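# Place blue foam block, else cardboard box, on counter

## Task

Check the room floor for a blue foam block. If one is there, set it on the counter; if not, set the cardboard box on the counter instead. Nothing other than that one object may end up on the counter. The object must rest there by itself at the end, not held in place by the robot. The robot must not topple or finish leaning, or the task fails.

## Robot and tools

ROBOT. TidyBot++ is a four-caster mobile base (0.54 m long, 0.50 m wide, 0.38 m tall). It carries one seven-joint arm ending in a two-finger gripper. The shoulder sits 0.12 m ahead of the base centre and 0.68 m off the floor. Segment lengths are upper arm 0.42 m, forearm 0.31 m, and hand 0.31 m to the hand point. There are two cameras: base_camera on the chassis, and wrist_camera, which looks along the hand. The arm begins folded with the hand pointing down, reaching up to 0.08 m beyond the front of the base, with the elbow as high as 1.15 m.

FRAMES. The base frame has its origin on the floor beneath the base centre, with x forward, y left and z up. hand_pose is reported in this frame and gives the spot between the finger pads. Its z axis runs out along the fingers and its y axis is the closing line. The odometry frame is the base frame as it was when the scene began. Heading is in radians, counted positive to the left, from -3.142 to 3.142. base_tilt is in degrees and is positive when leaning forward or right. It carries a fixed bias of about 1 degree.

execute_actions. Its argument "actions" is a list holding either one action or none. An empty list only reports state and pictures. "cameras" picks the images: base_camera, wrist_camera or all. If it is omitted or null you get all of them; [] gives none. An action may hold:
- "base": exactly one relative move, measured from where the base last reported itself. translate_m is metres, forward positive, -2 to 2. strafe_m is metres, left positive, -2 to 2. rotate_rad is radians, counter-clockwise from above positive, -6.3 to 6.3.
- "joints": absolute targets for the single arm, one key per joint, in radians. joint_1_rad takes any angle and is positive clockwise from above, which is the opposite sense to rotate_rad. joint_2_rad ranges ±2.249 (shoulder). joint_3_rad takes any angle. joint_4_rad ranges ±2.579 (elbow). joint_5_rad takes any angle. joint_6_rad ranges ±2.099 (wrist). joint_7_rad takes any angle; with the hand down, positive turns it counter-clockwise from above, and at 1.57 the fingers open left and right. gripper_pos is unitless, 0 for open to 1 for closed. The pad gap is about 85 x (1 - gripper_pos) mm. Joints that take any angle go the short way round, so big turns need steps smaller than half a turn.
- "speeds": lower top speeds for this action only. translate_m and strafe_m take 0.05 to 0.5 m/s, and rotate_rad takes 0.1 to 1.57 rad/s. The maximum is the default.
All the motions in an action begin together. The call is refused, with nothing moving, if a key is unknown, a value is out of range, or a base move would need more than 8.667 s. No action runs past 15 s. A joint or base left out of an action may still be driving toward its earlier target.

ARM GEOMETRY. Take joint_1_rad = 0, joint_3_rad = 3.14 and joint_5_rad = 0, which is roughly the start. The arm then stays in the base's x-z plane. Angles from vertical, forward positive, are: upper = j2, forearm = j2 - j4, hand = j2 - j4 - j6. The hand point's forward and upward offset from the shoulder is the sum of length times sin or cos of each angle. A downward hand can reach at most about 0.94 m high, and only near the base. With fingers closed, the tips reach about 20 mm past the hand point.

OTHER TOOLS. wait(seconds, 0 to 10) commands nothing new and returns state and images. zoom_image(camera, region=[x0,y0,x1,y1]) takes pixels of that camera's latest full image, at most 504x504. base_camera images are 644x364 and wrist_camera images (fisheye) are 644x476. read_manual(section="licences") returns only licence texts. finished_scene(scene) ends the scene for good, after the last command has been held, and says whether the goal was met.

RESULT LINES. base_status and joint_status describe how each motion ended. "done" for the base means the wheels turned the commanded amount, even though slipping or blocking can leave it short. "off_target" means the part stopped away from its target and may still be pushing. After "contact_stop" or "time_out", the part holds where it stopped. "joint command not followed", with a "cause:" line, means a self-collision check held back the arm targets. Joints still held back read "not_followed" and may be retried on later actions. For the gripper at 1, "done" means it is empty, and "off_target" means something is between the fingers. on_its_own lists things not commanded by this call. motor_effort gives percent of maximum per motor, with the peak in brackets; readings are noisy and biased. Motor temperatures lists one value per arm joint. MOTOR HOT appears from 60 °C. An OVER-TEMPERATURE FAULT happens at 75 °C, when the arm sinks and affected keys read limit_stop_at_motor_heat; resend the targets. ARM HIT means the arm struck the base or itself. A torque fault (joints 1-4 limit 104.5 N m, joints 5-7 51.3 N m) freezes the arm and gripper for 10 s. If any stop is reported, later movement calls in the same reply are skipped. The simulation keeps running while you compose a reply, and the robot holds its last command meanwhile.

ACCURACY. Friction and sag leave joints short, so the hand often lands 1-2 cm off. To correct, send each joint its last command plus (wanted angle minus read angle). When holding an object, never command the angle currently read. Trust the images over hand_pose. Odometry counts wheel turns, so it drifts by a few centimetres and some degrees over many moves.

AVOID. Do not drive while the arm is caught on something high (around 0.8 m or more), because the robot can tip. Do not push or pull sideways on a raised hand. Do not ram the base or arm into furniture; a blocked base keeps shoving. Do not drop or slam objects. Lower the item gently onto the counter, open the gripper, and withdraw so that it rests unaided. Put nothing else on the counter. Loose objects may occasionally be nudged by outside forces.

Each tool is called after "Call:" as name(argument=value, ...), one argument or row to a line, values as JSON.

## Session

Call:
execute_actions(
  actions=[],
)

Scene clock: 0.00 s.
Motor temperatures (°C, as the motors report them): [33 32 25 28 33 38 37]
base_odometry: x=+0.000 y=+0.000 heading=+0.000 (m, m, rad; odometry frame)
base_tilt: forward=-0.5 right=+0.7 (deg)
base_status: not commanded
joint_positions: joint_1_rad=-0.004 joint_2_rad=-0.393 joint_3_rad=+3.119 joint_4_rad=-2.504 joint_5_rad=+0.023 joint_6_rad=-0.880 joint_7_rad=+1.578 gripper_pos=+0.000
joint_status: not commanded
motor_effort: joint_1_rad=+1 joint_2_rad=+0 joint_3_rad=+0 joint_4_rad=+12 joint_5_rad=-1 joint_6_rad=+0 joint_7_rad=+1 (%)
hand_pose: x=+0.2739 y=-0.0009 z=+0.6008 quat_wxyz=(+0.013, +0.997, +0.023, +0.075) (m; base frame)
pictures: base_camera, wrist_camera
Images, in order (width x height): base_camera 644x364, wrist_camera 644x476.

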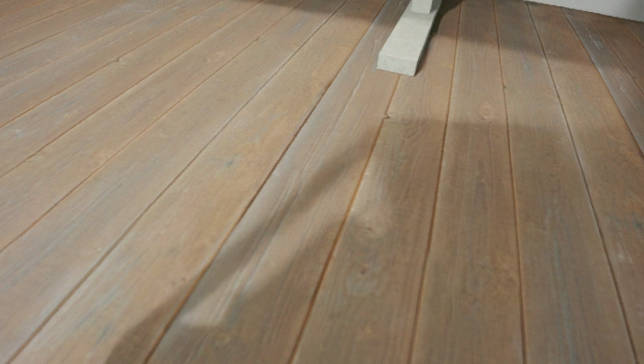

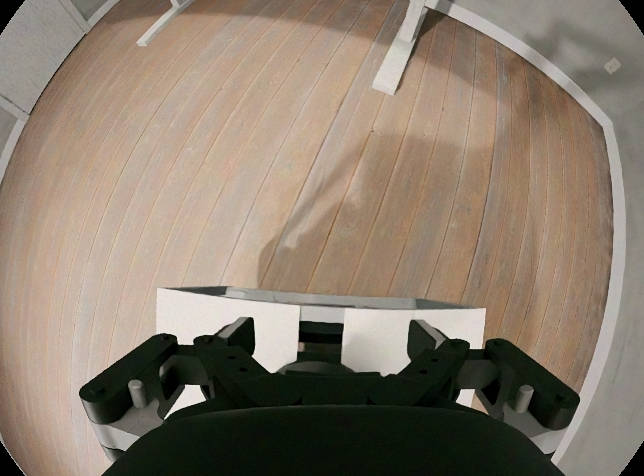

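Call:
execute_actions(
  actions=[
    {"base":{"rotate_rad":0.8},"joints":{"joint_2_rad":-0.6,"joint_4_rad":-1.5,"joint_6_rad":-1.4}},
  ],
)

Call:
execute_actions(
  actions=[
    {"base":{"rotate_rad":1.3},"joints":{"joint_1_rad":-0.5}},
  ],
)

Scene clock: 7.97 s.
Motor temperatures (°C, as the motors report them): [33 32 25 28 33 38 37]
base_odometry: x=+0.000 y=+0.000 heading=+0.799 (m, m, rad; odometry frame)
base_tilt: forward=-0.5 right=+0.7 (deg)
base_status: done
joint_positions: joint_1_rad=-0.004 joint_2_rad=-0.588 joint_3_rad=+3.119 joint_4_rad=-1.507 joint_5_rad=+0.023 joint_6_rad=-1.379 joint_7_rad=+1.578 gripper_pos=+0.000
joint_status: all done
motor_effort: joint_1_rad=+0(0) joint_2_rad=+4(4) joint_3_rad=+1(1) joint_4_rad=+16(18) joint_5_rad=+0(0) joint_6_rad=+7(6) joint_7_rad=+0(1) (%)
hand_pose: x=+0.3678 y=+0.0043 z=+1.0156 quat_wxyz=(+0.013, +0.912, +0.013, +0.410) (m; base frame)
pictures: base_camera, wrist_camera
Images, in order (width x height): base_camera 644x364, wrist_camera 644x476.

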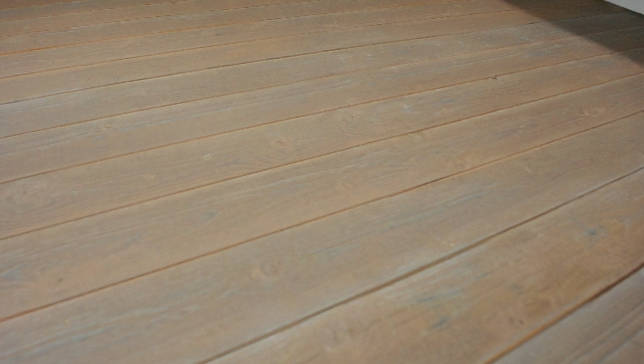

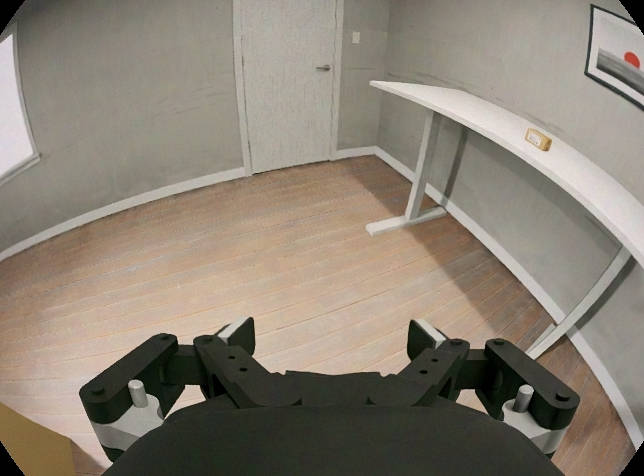

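Scene clock: 10.07 s.
Motor temperatures (°C, as the motors report them): [33 32 25 28 33 38 37]
base_odometry: x=+0.000 y=+0.000 heading=+2.099 (m, m, rad; odometry frame)
base_tilt: forward=-0.5 right=+0.6 (deg)
base_status: done
joint_positions: joint_1_rad=-0.484 joint_2_rad=-0.588 joint_3_rad=+3.119 joint_4_rad=-1.507 joint_5_rad=+0.023 joint_6_rad=-1.379 joint_7_rad=+1.578 gripper_pos=+0.000
joint_status: all done
motor_effort: joint_1_rad=+0(0) joint_2_rad=+3(3) joint_3_rad=+0(1) joint_4_rad=+16(17) joint_5_rad=+0(0) joint_6_rad=+7(7) joint_7_rad=+0(1) (%)
hand_pose: x=+0.3377 y=+0.1186 z=+1.0156 quat_wxyz=(-0.084, +0.883, +0.230, +0.401) (m; base frame)
pictures: base_camera, wrist_camera
Images, in order (width x height): base_camera 644x364, wrist_camera 644x476.

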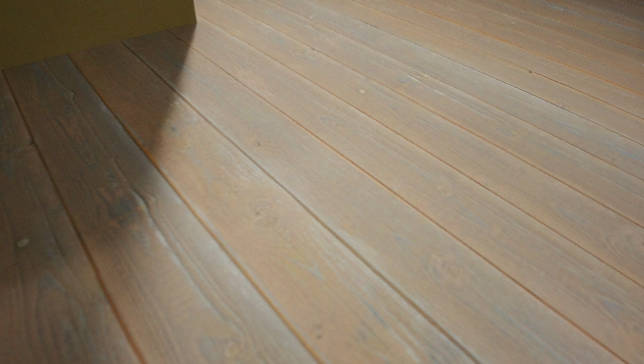

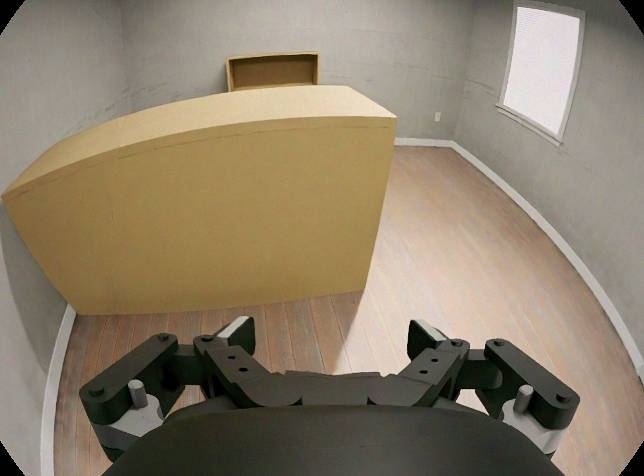

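Call:
execute_actions(
  actions=[
    {"base":{"rotate_rad":2.25},"joints":{"joint_1_rad":1.0}},
  ],
)

Call:
execute_actions(
  actions=[
    {"base":{"translate_m":-0.95}},
  ],
)

Scene clock: 34.57 s.
Motor temperatures (°C, as the motors report them): [33 32 25 28 33 38 37]
base_odometry: x=+0.000 y=+0.000 heading=-1.935 (m, m, rad; odometry frame)
base_tilt: forward=-0.5 right=+0.6 (deg)
base_status: done
joint_positions: joint_1_rad=+0.981 joint_2_rad=-0.588 joint_3_rad=+3.119 joint_4_rad=-1.507 joint_5_rad=+0.023 joint_6_rad=-1.379 joint_7_rad=+1.578 gripper_pos=+0.000
joint_status: all done
motor_effort: joint_1_rad=+0(1) joint_2_rad=+4(3) joint_3_rad=+1(1) joint_4_rad=+17(17) joint_5_rad=-1(0) joint_6_rad=+6(7) joint_7_rad=+1(0) (%)
hand_pose: x=+0.2601 y=-0.2049 z=+1.0156 quat_wxyz=(+0.205, +0.810, -0.419, +0.355) (m; base frame)
pictures: base_camera, wrist_camera
Images, in order (width x height): base_camera 644x364, wrist_camera 644x476.

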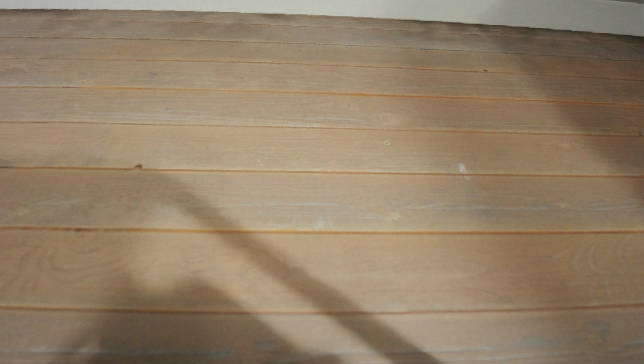

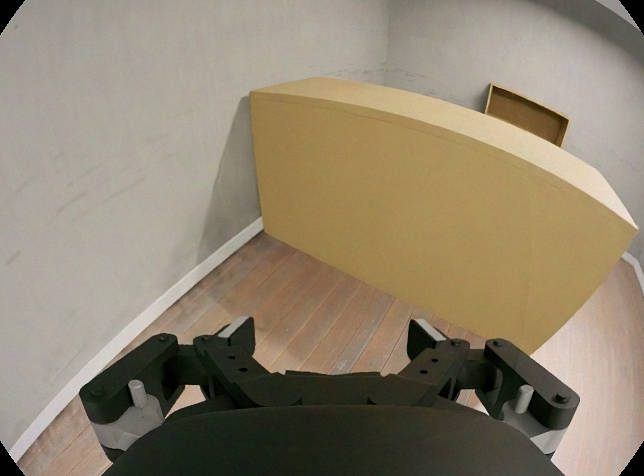

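Scene clock: 37.83 s.
Motor temperatures (°C, as the motors report them): [33 32 25 28 33 38 37]
base_odometry: x=+0.337 y=+0.888 heading=-1.934 (m, m, rad; odometry frame)
base_tilt: forward=-0.5 right=+0.6 (deg)
base_status: done
joint_positions: joint_1_rad=+0.982 joint_2_rad=-0.592 joint_3_rad=+3.119 joint_4_rad=-1.507 joint_5_rad=+0.023 joint_6_rad=-1.380 joint_7_rad=+1.578 gripper_pos=+0.000
joint_status: not commanded
motor_effort: joint_1_rad=+1(0) joint_2_rad=+3(5) joint_3_rad=+0(2) joint_4_rad=+16(18) joint_5_rad=+0(0) joint_6_rad=+7(7) joint_7_rad=+0(1) (%)
hand_pose: x=+0.2592 y=-0.2040 z=+1.0163 quat_wxyz=(+0.206, +0.809, -0.420, +0.356) (m; base frame)
pictures: base_camera, wrist_camera
Images, in order (width x height): base_camera 644x364, wrist_camera 644x476.

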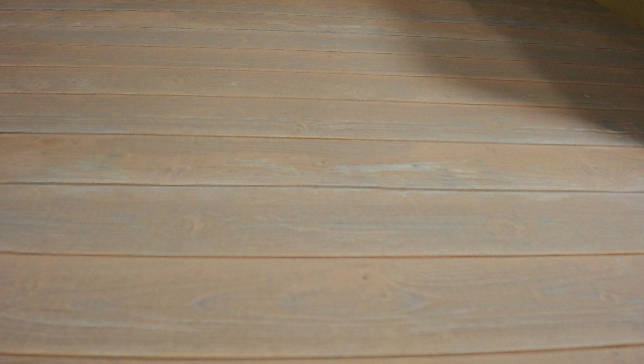

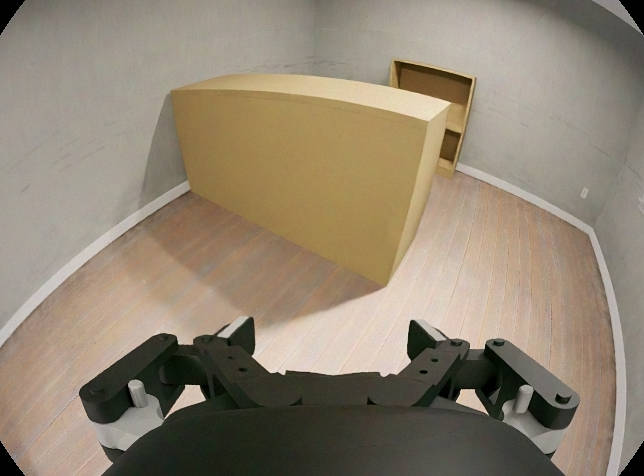

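Call:
execute_actions(
  actions=[
    {"base":{"strafe_m":-1.95},"joints":{"joint_1_rad":0.15}},
  ],
)

Scene clock: 47.70 s.
Motor temperatures (°C, as the motors report them): [33 32 25 28 33 38 37]
base_odometry: x=-1.485 y=+1.582 heading=-1.934 (m, m, rad; odometry frame)
base_tilt: forward=-0.5 right=+0.7 (deg)
base_status: done
joint_positions: joint_1_rad=+0.167 joint_2_rad=-0.595 joint_3_rad=+3.119 joint_4_rad=-1.507 joint_5_rad=+0.023 joint_6_rad=-1.380 joint_7_rad=+1.578 gripper_pos=+0.000
joint_status: all done
motor_effort: joint_1_rad=+0(1) joint_2_rad=+3(6) joint_3_rad=+1(2) joint_4_rad=+16(17) joint_5_rad=+0(1) joint_6_rad=+7(7) joint_7_rad=+0(0) (%)
hand_pose: x=+0.3621 y=-0.0378 z=+1.0170 quat_wxyz=(+0.049, +0.909, -0.065, +0.409) (m; base frame)
pictures: base_camera, wrist_camera
Images, in order (width x height): base_camera 644x364, wrist_camera 644x476.

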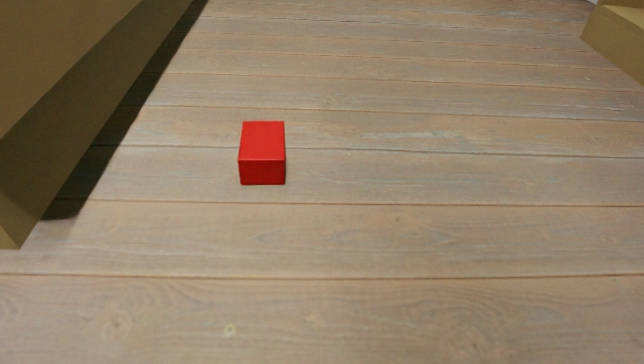

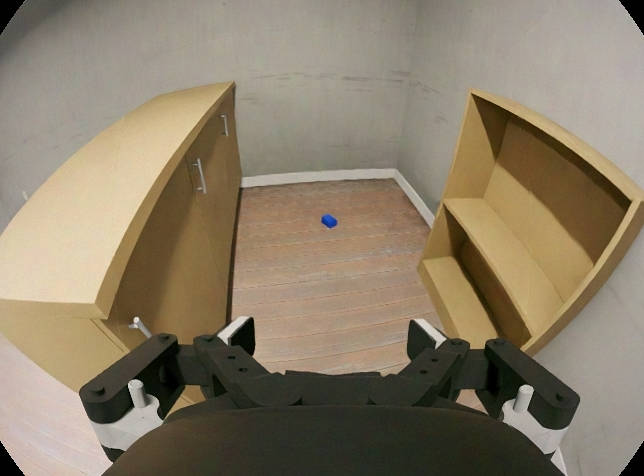

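Call:
execute_actions(
  actions=[
    {"base":{"strafe_m":-0.27},"joints":{"joint_1_rad":-0.02,"joint_6_rad":-1.9}},
  ],
)

Scene clock: 57.83 s.
Motor temperatures (°C, as the motors report them): [33 32 25 28 33 38 37]
base_odometry: x=-1.738 y=+1.678 heading=-1.934 (m, m, rad; odometry frame)
base_tilt: forward=-0.5 right=+0.6 (deg)
base_status: done
joint_positions: joint_1_rad=-0.002 joint_2_rad=-0.595 joint_3_rad=+3.120 joint_4_rad=-1.507 joint_5_rad=+0.023 joint_6_rad=-1.888 joint_7_rad=+1.578 gripper_pos=+0.000
joint_status: all done
motor_effort: joint_1_rad=+0(1) joint_2_rad=+6(7) joint_3_rad=+1(2) joint_4_rad=+14(16) joint_5_rad=+0(1) joint_6_rad=+3(6) joint_7_rad=+0(1) (%)
hand_pose: x=+0.2356 y=+0.0000 z=+0.9294 quat_wxyz=(+0.015, +0.985, +0.009, +0.170) (m; base frame)
pictures: base_camera, wrist_camera
Images, in order (width x height): base_camera 644x364, wrist_camera 644x476.

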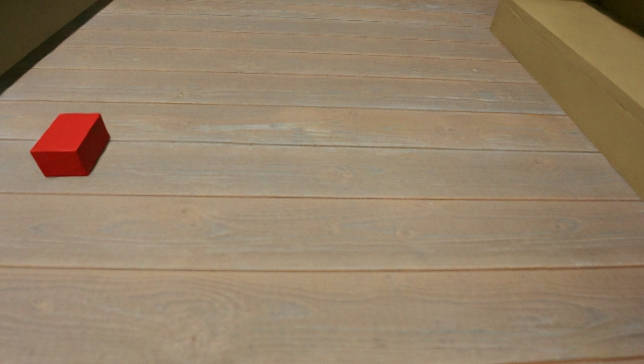

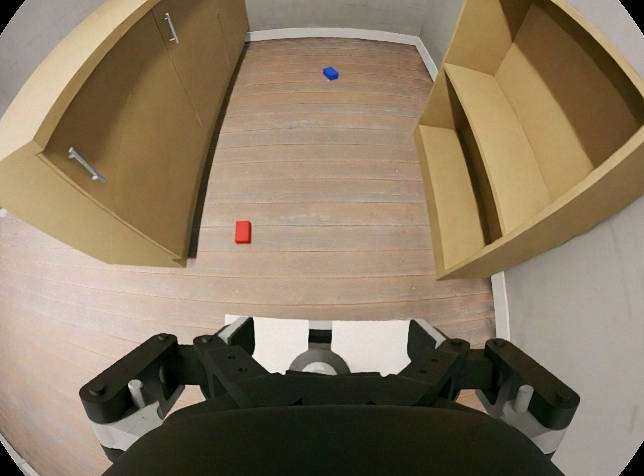

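Call:
execute_actions(
  actions=[
    {"base":{"translate_m":1.08},"joints":{"joint_1_rad":0.05,"joint_2_rad":1.159,"joint_3_rad":3.14,"joint_4_rad":-1.575,"joint_5_rad":0,"joint_6_rad":-0.39,"joint_7_rad":-0.6}},
  ],
)

Scene clock: 66.73 s.
Motor temperatures (°C, as the motors report them): [33 32 25 28 33 38 37]
base_odometry: x=-2.123 y=+0.669 heading=-1.935 (m, m, rad; odometry frame)
base_tilt: forward=-0.5 right=+0.6 (deg)
base_status: done
joint_positions: joint_1_rad=+0.029 joint_2_rad=+1.151 joint_3_rad=+3.124 joint_4_rad=-1.565 joint_5_rad=+0.023 joint_6_rad=-0.407 joint_7_rad=-0.564 gripper_pos=+0.000
joint_status: all done
motor_effort: joint_1_rad=+1(2) joint_2_rad=-38(40) joint_3_rad=-1(1) joint_4_rad=+6(16) joint_5_rad=+0(1) joint_6_rad=+0(4) joint_7_rad=+0(1) (%)
hand_pose: x=+0.6390 y=-0.0062 z=+0.2561 quat_wxyz=(-0.010, +0.481, -0.876, +0.002) (m; base frame)
pictures: base_camera, wrist_camera
Images, in order (width x height): base_camera 644x364, wrist_camera 644x476.

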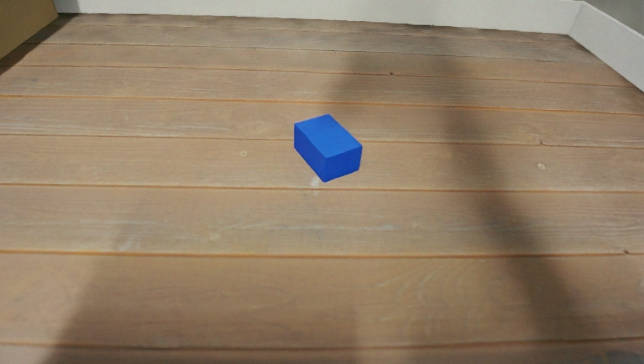

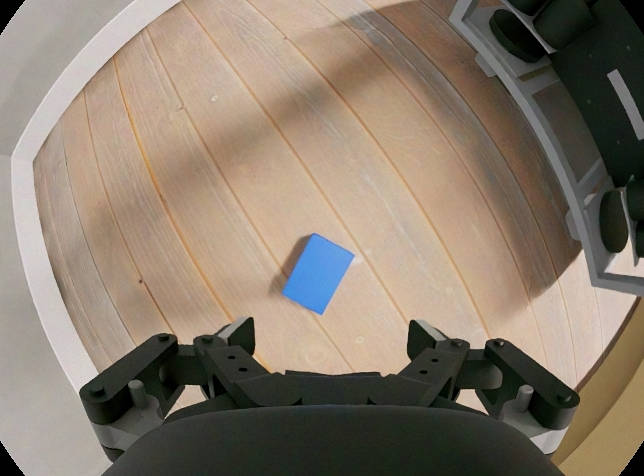

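Call:
execute_actions(
  actions=[
    {"joints":{"joint_2_rad":1.463,"joint_4_rad":-1.343,"joint_6_rad":-0.31,"joint_7_rad":-1.08}},
  ],
)

Scene clock: 75.10 s.
Motor temperatures (°C, as the motors report them): [33 32 25 28 33 38 37]
base_odometry: x=-2.123 y=+0.669 heading=-1.935 (m, m, rad; odometry frame)
base_tilt: forward=-0.5 right=+0.7 (deg)
base_status: not commanded
joint_positions: joint_1_rad=+0.029 joint_2_rad=+1.465 joint_3_rad=+3.124 joint_4_rad=-1.354 joint_5_rad=+0.023 joint_6_rad=-0.331 joint_7_rad=-1.045 gripper_pos=+0.000
joint_status: all done
motor_effort: joint_1_rad=+0(1) joint_2_rad=-39(42) joint_3_rad=-1(1) joint_4_rad=+5(6) joint_5_rad=+0(1) joint_6_rad=+0(0) joint_7_rad=+0(1) (%)
hand_pose: x=+0.6346 y=-0.0054 z=+0.1173 quat_wxyz=(+0.003, +0.257, -0.966, -0.006) (m; base frame)
pictures: base_camera, wrist_camera
Images, in order (width x height): base_camera 644x364, wrist_camera 644x476.

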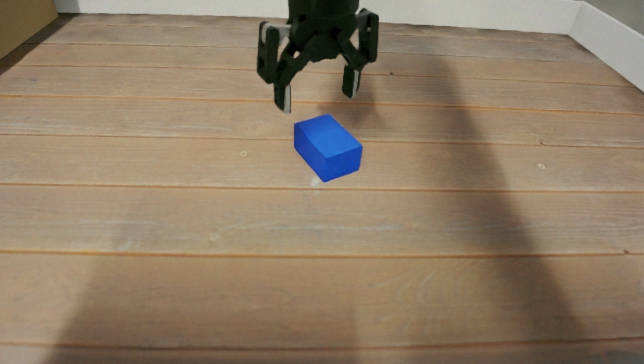

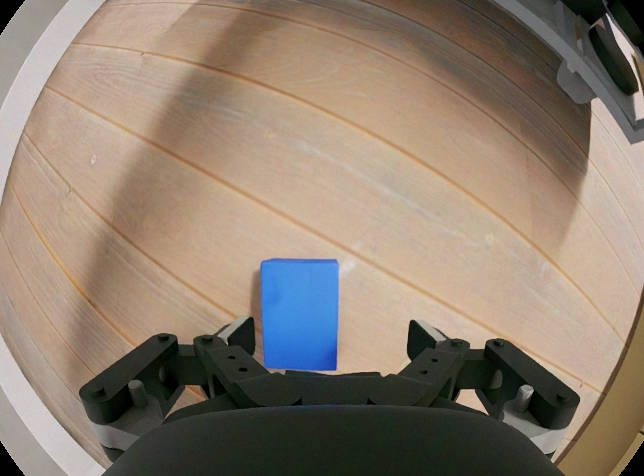

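Call:
execute_actions(
  actions=[
    {"base":{"strafe_m":-0.024},"joints":{"joint_2_rad":1.568,"joint_4_rad":-1.224}},
  ],
)

Scene clock: 81.30 s.
Motor temperatures (°C, as the motors report them): [33 32 25 28 33 38 37]
base_odometry: x=-2.145 y=+0.677 heading=-1.934 (m, m, rad; odometry frame)
base_tilt: forward=-0.5 right=+0.7 (deg)
base_status: done
joint_positions: joint_1_rad=+0.044 joint_2_rad=+1.562 joint_3_rad=+3.132 joint_4_rad=-1.231 joint_5_rad=+0.023 joint_6_rad=-0.329 joint_7_rad=-1.045 gripper_pos=+0.000
joint_status: all done
motor_effort: joint_1_rad=+1(4) joint_2_rad=-41(42) joint_3_rad=+0(2) joint_4_rad=+6(7) joint_5_rad=-1(0) joint_6_rad=+0(1) joint_7_rad=+0(0) (%)
hand_pose: x=+0.6535 y=-0.0184 z=+0.0793 quat_wxyz=(-0.010, +0.249, -0.969, +0.002) (m; base frame)
pictures: base_camera, wrist_camera
Images, in order (width x height): base_camera 644x364, wrist_camera 644x476.

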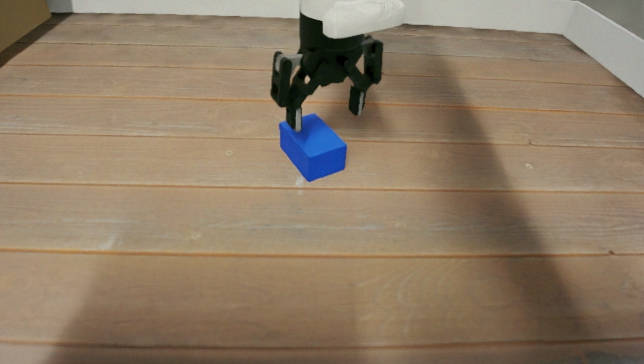

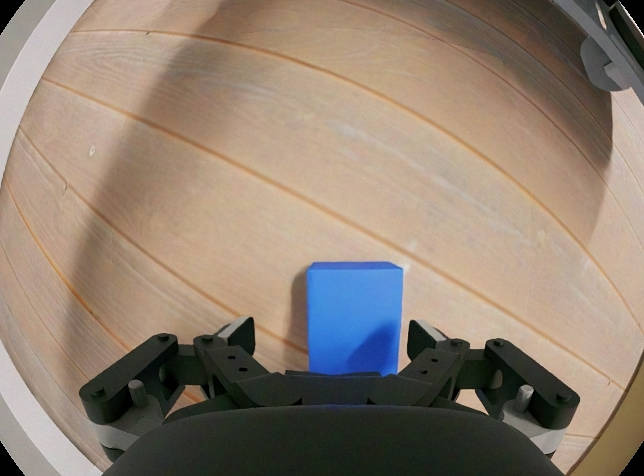

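Call:
execute_actions(
  actions=[
    {"base":{"strafe_m":0.012},"speeds":{"strafe_m":0.05}},
  ],
  cameras=["wrist_camera"],
)

Scene clock: 86.00 s.
Motor temperatures (°C, as the motors report them): [33 32 25 28 33 38 37]
base_odometry: x=-2.134 y=+0.673 heading=-1.935 (m, m, rad; odometry frame)
base_tilt: forward=-0.5 right=+0.7 (deg)
base_status: done
joint_positions: joint_1_rad=+0.044 joint_2_rad=+1.562 joint_3_rad=+3.132 joint_4_rad=-1.231 joint_5_rad=+0.023 joint_6_rad=-0.329 joint_7_rad=-1.045 gripper_pos=+0.000
joint_status: not commanded
motor_effort: joint_1_rad=+0(2) joint_2_rad=-40(42) joint_3_rad=-1(2) joint_4_rad=+5(6) joint_5_rad=-1(1) joint_6_rad=+0(0) joint_7_rad=+0(1) (%)
hand_pose: x=+0.6536 y=-0.0187 z=+0.0792 quat_wxyz=(-0.010, +0.249, -0.969, +0.002) (m; base frame)
pictures: wrist_camera
Images, in order (width x height): wrist_camera 644x476.

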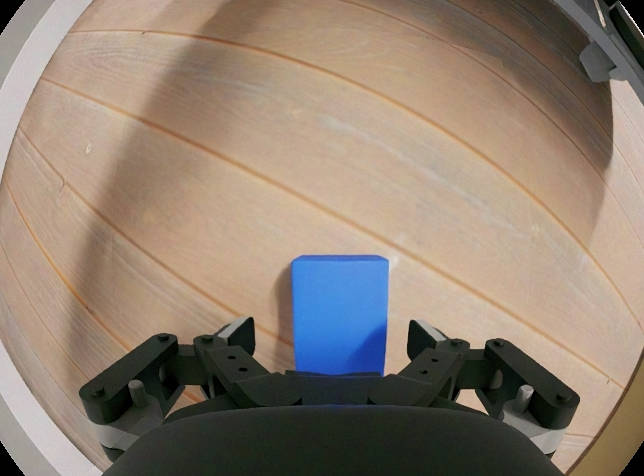

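Call:
execute_actions(
  actions=[
    {"joints":{"joint_2_rad":1.678,"joint_4_rad":-1.122}},
  ],
)

Scene clock: 91.03 s.
Motor temperatures (°C, as the motors report them): [33 33 25 28 33 38 37]
base_odometry: x=-2.134 y=+0.673 heading=-1.935 (m, m, rad; odometry frame)
base_tilt: forward=-0.4 right=+0.7 (deg)
base_status: not commanded
joint_positions: joint_1_rad=+0.044 joint_2_rad=+1.677 joint_3_rad=+3.132 joint_4_rad=-1.128 joint_5_rad=+0.023 joint_6_rad=-0.329 joint_7_rad=-1.045 gripper_pos=+0.000
joint_status: all done
motor_effort: joint_1_rad=+0(2) joint_2_rad=-40(43) joint_3_rad=-1(1) joint_4_rad=+6(6) joint_5_rad=+0(1) joint_6_rad=+0(0) joint_7_rad=+0(1) (%)
hand_pose: x=+0.6434 y=-0.0184 z=+0.0294 quat_wxyz=(-0.004, +0.248, -0.969, +0.000) (m; base frame)
pictures: base_camera, wrist_camera
Images, in order (width x height): base_camera 644x364, wrist_camera 644x476.

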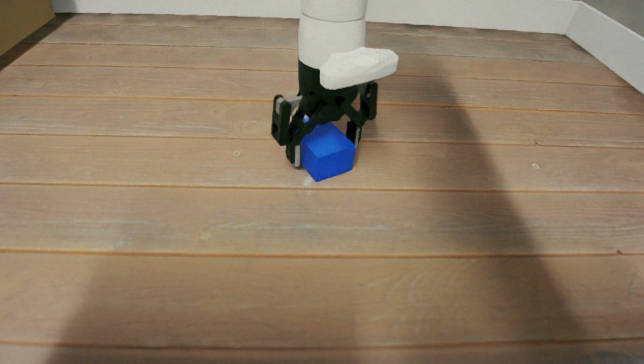

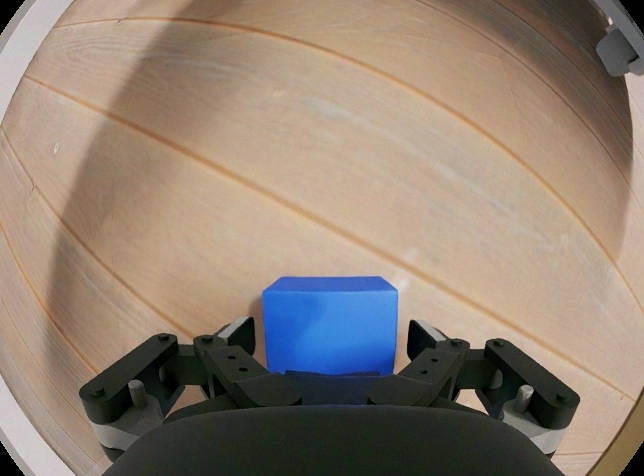

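Call:
execute_actions(
  actions=[
    {"joints":{"gripper_pos":1.0}},
  ],
  cameras=[],
)

Call:
execute_actions(
  actions=[
    {"joints":{"joint_2_rad":0.2,"joint_4_rad":-0.6,"joint_6_rad":-1.75,"joint_7_rad":0.6}},
  ],
  cameras=["wrist_camera"],
)

Call:
execute_actions(
  actions=[
    {"joints":{"joint_1_rad":-1.57,"joint_7_rad":1.6}},
  ],
)

Scene clock: 98.27 s.
Motor temperatures (°C, as the motors report them): [33 33 25 28 33 38 37]
base_odometry: x=-2.134 y=+0.673 heading=-1.935 (m, m, rad; odometry frame)
base_tilt: forward=-0.5 right=+0.7 (deg)
base_status: not commanded
joint_positions: joint_1_rad=+0.044 joint_2_rad=+1.674 joint_3_rad=+3.132 joint_4_rad=-1.127 joint_5_rad=+0.023 joint_6_rad=-0.330 joint_7_rad=-1.045 gripper_pos=+0.398
joint_status: gripper_pos off_target (ended at +0.398, target +1.000)
motor_effort: joint_1_rad=+0(1) joint_2_rad=-39(41) joint_3_rad=-1(2) joint_4_rad=+6(11) joint_5_rad=+0(1) joint_6_rad=+1(6) joint_7_rad=+0(0) (%)
hand_pose: x=+0.6455 y=-0.0185 z=+0.0308 quat_wxyz=(-0.005, +0.248, -0.969, +0.000) (m; base frame)
pictures: none
No camera images: the call's "cameras" was empty. Leave "cameras" out to get every camera's image.

Scene clock: 101.00 s.
Motor temperatures (°C, as the motors report them): [33 33 25 28 33 38 37]
base_odometry: x=-2.134 y=+0.673 heading=-1.935 (m, m, rad; odometry frame)
base_tilt: forward=-0.5 right=+0.6 (deg)
base_status: not commanded
joint_positions: joint_1_rad=+0.044 joint_2_rad=+0.200 joint_3_rad=+3.132 joint_4_rad=-0.608 joint_5_rad=+0.023 joint_6_rad=-1.733 joint_7_rad=+0.564 gripper_pos=+0.398
joint_status: all done
motor_effort: joint_1_rad=+0(0) joint_2_rad=-22(49) joint_3_rad=+0(1) joint_4_rad=+14(17) joint_5_rad=-1(1) joint_6_rad=+5(5) joint_7_rad=+1(1) (%)
hand_pose: x=+0.6051 y=-0.0232 z=+1.0544 quat_wxyz=(-0.130, +0.826, -0.480, +0.266) (m; base frame)
pictures: wrist_camera
Images, in order (width x height): wrist_camera 644x476.

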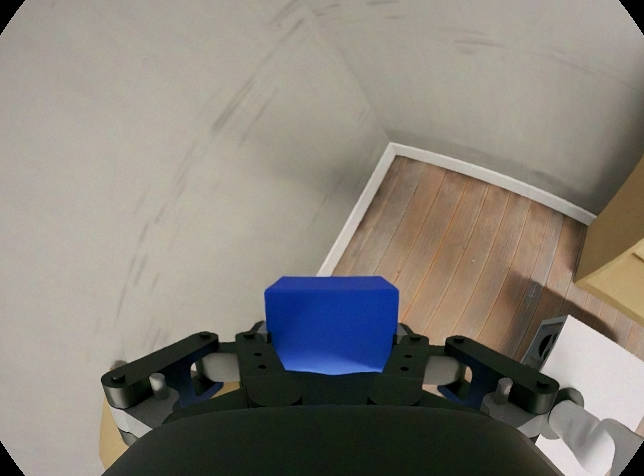

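Scene clock: 103.83 s.
Motor temperatures (°C, as the motors report them): [33 33 25 28 33 38 37]
base_odometry: x=-2.134 y=+0.673 heading=-1.935 (m, m, rad; odometry frame)
base_tilt: forward=-0.5 right=+0.6 (deg)
base_status: not commanded
joint_positions: joint_1_rad=-1.555 joint_2_rad=+0.200 joint_3_rad=+3.132 joint_4_rad=-0.608 joint_5_rad=+0.023 joint_6_rad=-1.733 joint_7_rad=+1.563 gripper_pos=+0.399
joint_status: all done
motor_effort: joint_1_rad=+0(1) joint_2_rad=-21(23) joint_3_rad=+0(1) joint_4_rad=+14(15) joint_5_rad=-1(1) joint_6_rad=+5(6) joint_7_rad=+1(1) (%)
hand_pose: x=+0.1284 y=+0.4866 z=+1.0544 quat_wxyz=(-0.203, +0.684, +0.667, +0.215) (m; base frame)
pictures: base_camera, wrist_camera
Images, in order (width x height): base_camera 644x364, wrist_camera 644x476.

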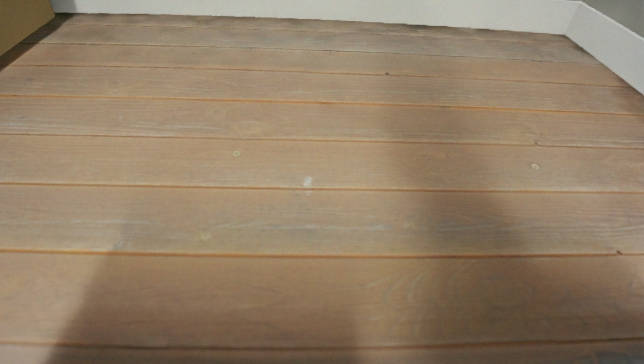

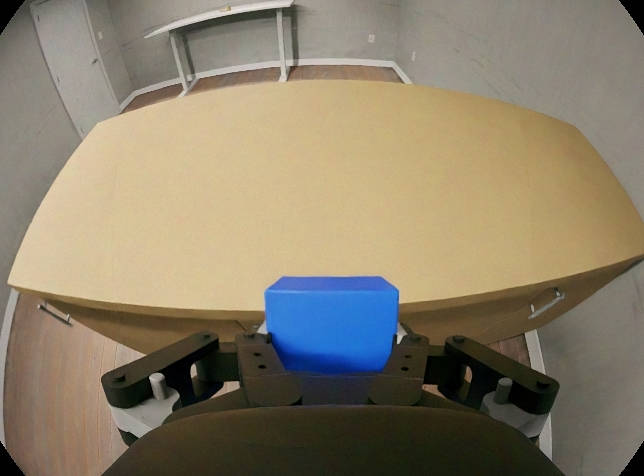

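Call:
execute_actions(
  actions=[
    {"base":{"strafe_m":0.19},"joints":{"joint_2_rad":0.29,"joint_6_rad":-1.85}},
  ],
  cameras=["wrist_camera"],
)

Call:
execute_actions(
  actions=[
    {"joints":{"joint_2_rad":0.355}},
  ],
  cameras=["wrist_camera"],
)

Scene clock: 110.53 s.
Motor temperatures (°C, as the motors report them): [33 33 25 28 33 38 37]
base_odometry: x=-1.956 y=+0.605 heading=-1.935 (m, m, rad; odometry frame)
base_tilt: forward=-0.5 right=+0.6 (deg)
base_status: done
joint_positions: joint_1_rad=-1.556 joint_2_rad=+0.298 joint_3_rad=+3.132 joint_4_rad=-0.604 joint_5_rad=+0.022 joint_6_rad=-1.836 joint_7_rad=+1.563 gripper_pos=+0.399
joint_status: all done
motor_effort: joint_1_rad=+0(0) joint_2_rad=-25(29) joint_3_rad=+0(0) joint_4_rad=+15(15) joint_5_rad=+0(1) joint_6_rad=+4(5) joint_7_rad=+1(1) (%)
hand_pose: x=+0.1282 y=+0.4922 z=+0.9928 quat_wxyz=(-0.136, +0.701, +0.684, +0.148) (m; base frame)
pictures: wrist_camera
Images, in order (width x height): wrist_camera 644x476.

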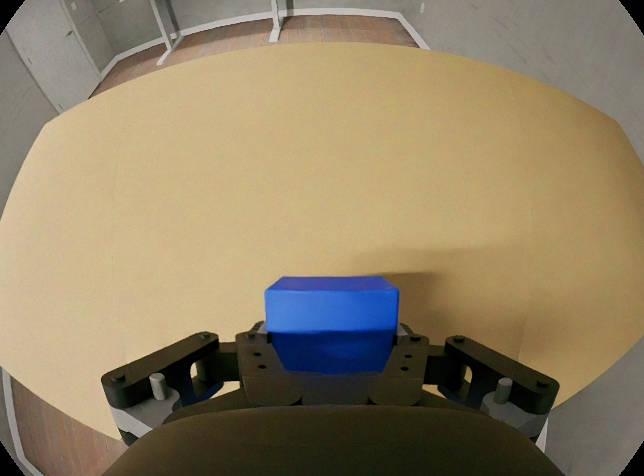

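Scene clock: 111.47 s.
Motor temperatures (°C, as the motors report them): [33 33 25 28 33 38 37]
base_odometry: x=-1.957 y=+0.605 heading=-1.935 (m, m, rad; odometry frame)
base_tilt: forward=-0.5 right=+0.6 (deg)
base_status: not commanded
joint_positions: joint_1_rad=-1.556 joint_2_rad=+0.353 joint_3_rad=+3.132 joint_4_rad=-0.604 joint_5_rad=+0.022 joint_6_rad=-1.836 joint_7_rad=+1.563 gripper_pos=+0.399
joint_status: all done
motor_effort: joint_1_rad=+0(0) joint_2_rad=-28(29) joint_3_rad=+0(0) joint_4_rad=+15(15) joint_5_rad=+0(0) joint_6_rad=+3(4) joint_7_rad=+0(0) (%)
hand_pose: x=+0.1285 y=+0.5087 z=+0.9650 quat_wxyz=(-0.117, +0.705, +0.688, +0.128) (m; base frame)
pictures: wrist_camera
Images, in order (width x height): wrist_camera 644x476.

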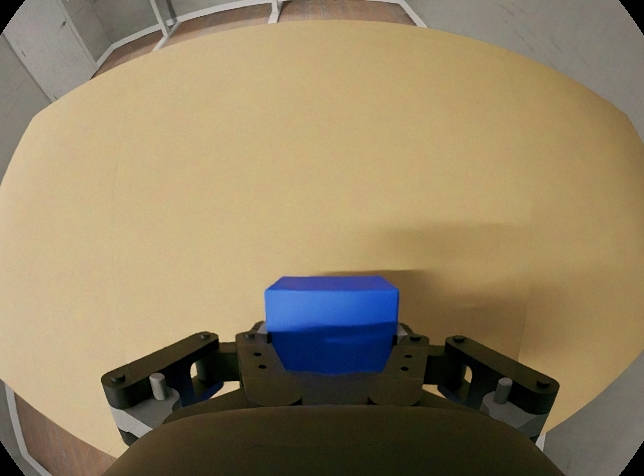

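Call:
execute_actions(
  actions=[
    {"joints":{"joint_2_rad":0.395}},
  ],
  cameras=[],
)

Scene clock: 114.50 s.
Motor temperatures (°C, as the motors report them): [33 33 25 28 33 38 37]
base_odometry: x=-1.957 y=+0.605 heading=-1.935 (m, m, rad; odometry frame)
base_tilt: forward=-0.5 right=+0.6 (deg)
base_status: not commanded
joint_positions: joint_1_rad=-1.556 joint_2_rad=+0.375 joint_3_rad=+3.132 joint_4_rad=-0.596 joint_5_rad=+0.022 joint_6_rad=-1.839 joint_7_rad=+1.563 gripper_pos=+0.399
joint_status: all done
motor_effort: joint_1_rad=+0(1) joint_2_rad=-23(26) joint_3_rad=+0(0) joint_4_rad=+13(15) joint_5_rad=+0(1) joint_6_rad=+4(5) joint_7_rad=+0(0) (%)
hand_pose: x=+0.1286 y=+0.5148 z=+0.9565 quat_wxyz=(-0.111, +0.706, +0.689, +0.123) (m; base frame)
pictures: none
No camera images: the call's "cameras" was empty. Leave "cameras" out to get every camera's image.

Call:
execute_actions(
  actions=[
    {"joints":{"gripper_pos":0.0}},
  ],
  cameras=[],
)

Call:
execute_actions(
  actions=[
    {"joints":{"joint_2_rad":0.15}},
  ],
  cameras=["wrist_camera"],
)

Scene clock: 120.63 s.
Motor temperatures (°C, as the motors report them): [33 33 25 28 33 38 37]
base_odometry: x=-1.957 y=+0.605 heading=-1.935 (m, m, rad; odometry frame)
base_tilt: forward=-0.5 right=+0.6 (deg)
base_status: not commanded
joint_positions: joint_1_rad=-1.556 joint_2_rad=+0.386 joint_3_rad=+3.132 joint_4_rad=-0.596 joint_5_rad=+0.022 joint_6_rad=-1.839 joint_7_rad=+1.563 gripper_pos=+0.000
joint_status: all done
motor_effort: joint_1_rad=+1(0) joint_2_rad=-29(29) joint_3_rad=+0(0) joint_4_rad=+15(15) joint_5_rad=+0(0) joint_6_rad=+3(4) joint_7_rad=+1(1) (%)
hand_pose: x=+0.1286 y=+0.5178 z=+0.9508 quat_wxyz=(-0.107, +0.706, +0.689, +0.119) (m; base frame)
pictures: none
No camera images: the call's "cameras" was empty. Leave "cameras" out to get every camera's image.

Scene clock: 122.23 s.
Motor temperatures (°C, as the motors report them): [33 33 25 28 33 38 37]
base_odometry: x=-1.957 y=+0.605 heading=-1.935 (m, m, rad; odometry frame)
base_tilt: forward=-0.5 right=+0.6 (deg)
base_status: not commanded
joint_positions: joint_1_rad=-1.556 joint_2_rad=+0.144 joint_3_rad=+3.132 joint_4_rad=-0.597 joint_5_rad=+0.022 joint_6_rad=-1.839 joint_7_rad=+1.563 gripper_pos=+0.000
joint_status: all done
motor_effort: joint_1_rad=+1(0) joint_2_rad=-18(30) joint_3_rad=+0(0) joint_4_rad=+14(16) joint_5_rad=+0(0) joint_6_rad=+5(5) joint_7_rad=+1(1) (%)
hand_pose: x=+0.1274 y=+0.4382 z=+1.0669 quat_wxyz=(-0.190, +0.688, +0.670, +0.202) (m; base frame)
pictures: wrist_camera
Images, in order (width x height): wrist_camera 644x476.

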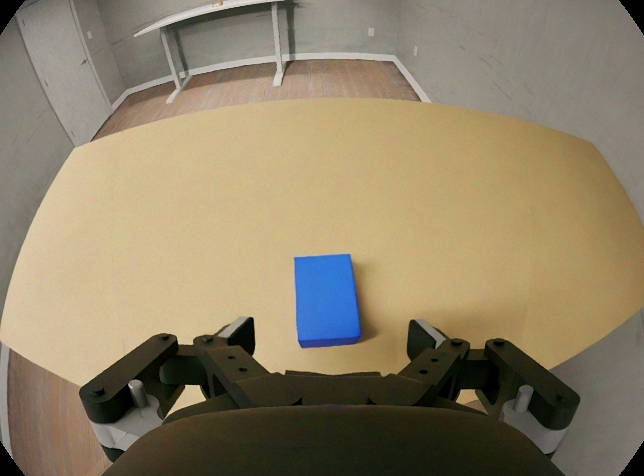

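Call:
finished_scene(
  scene=2,
)

The scene is finished: the task was done.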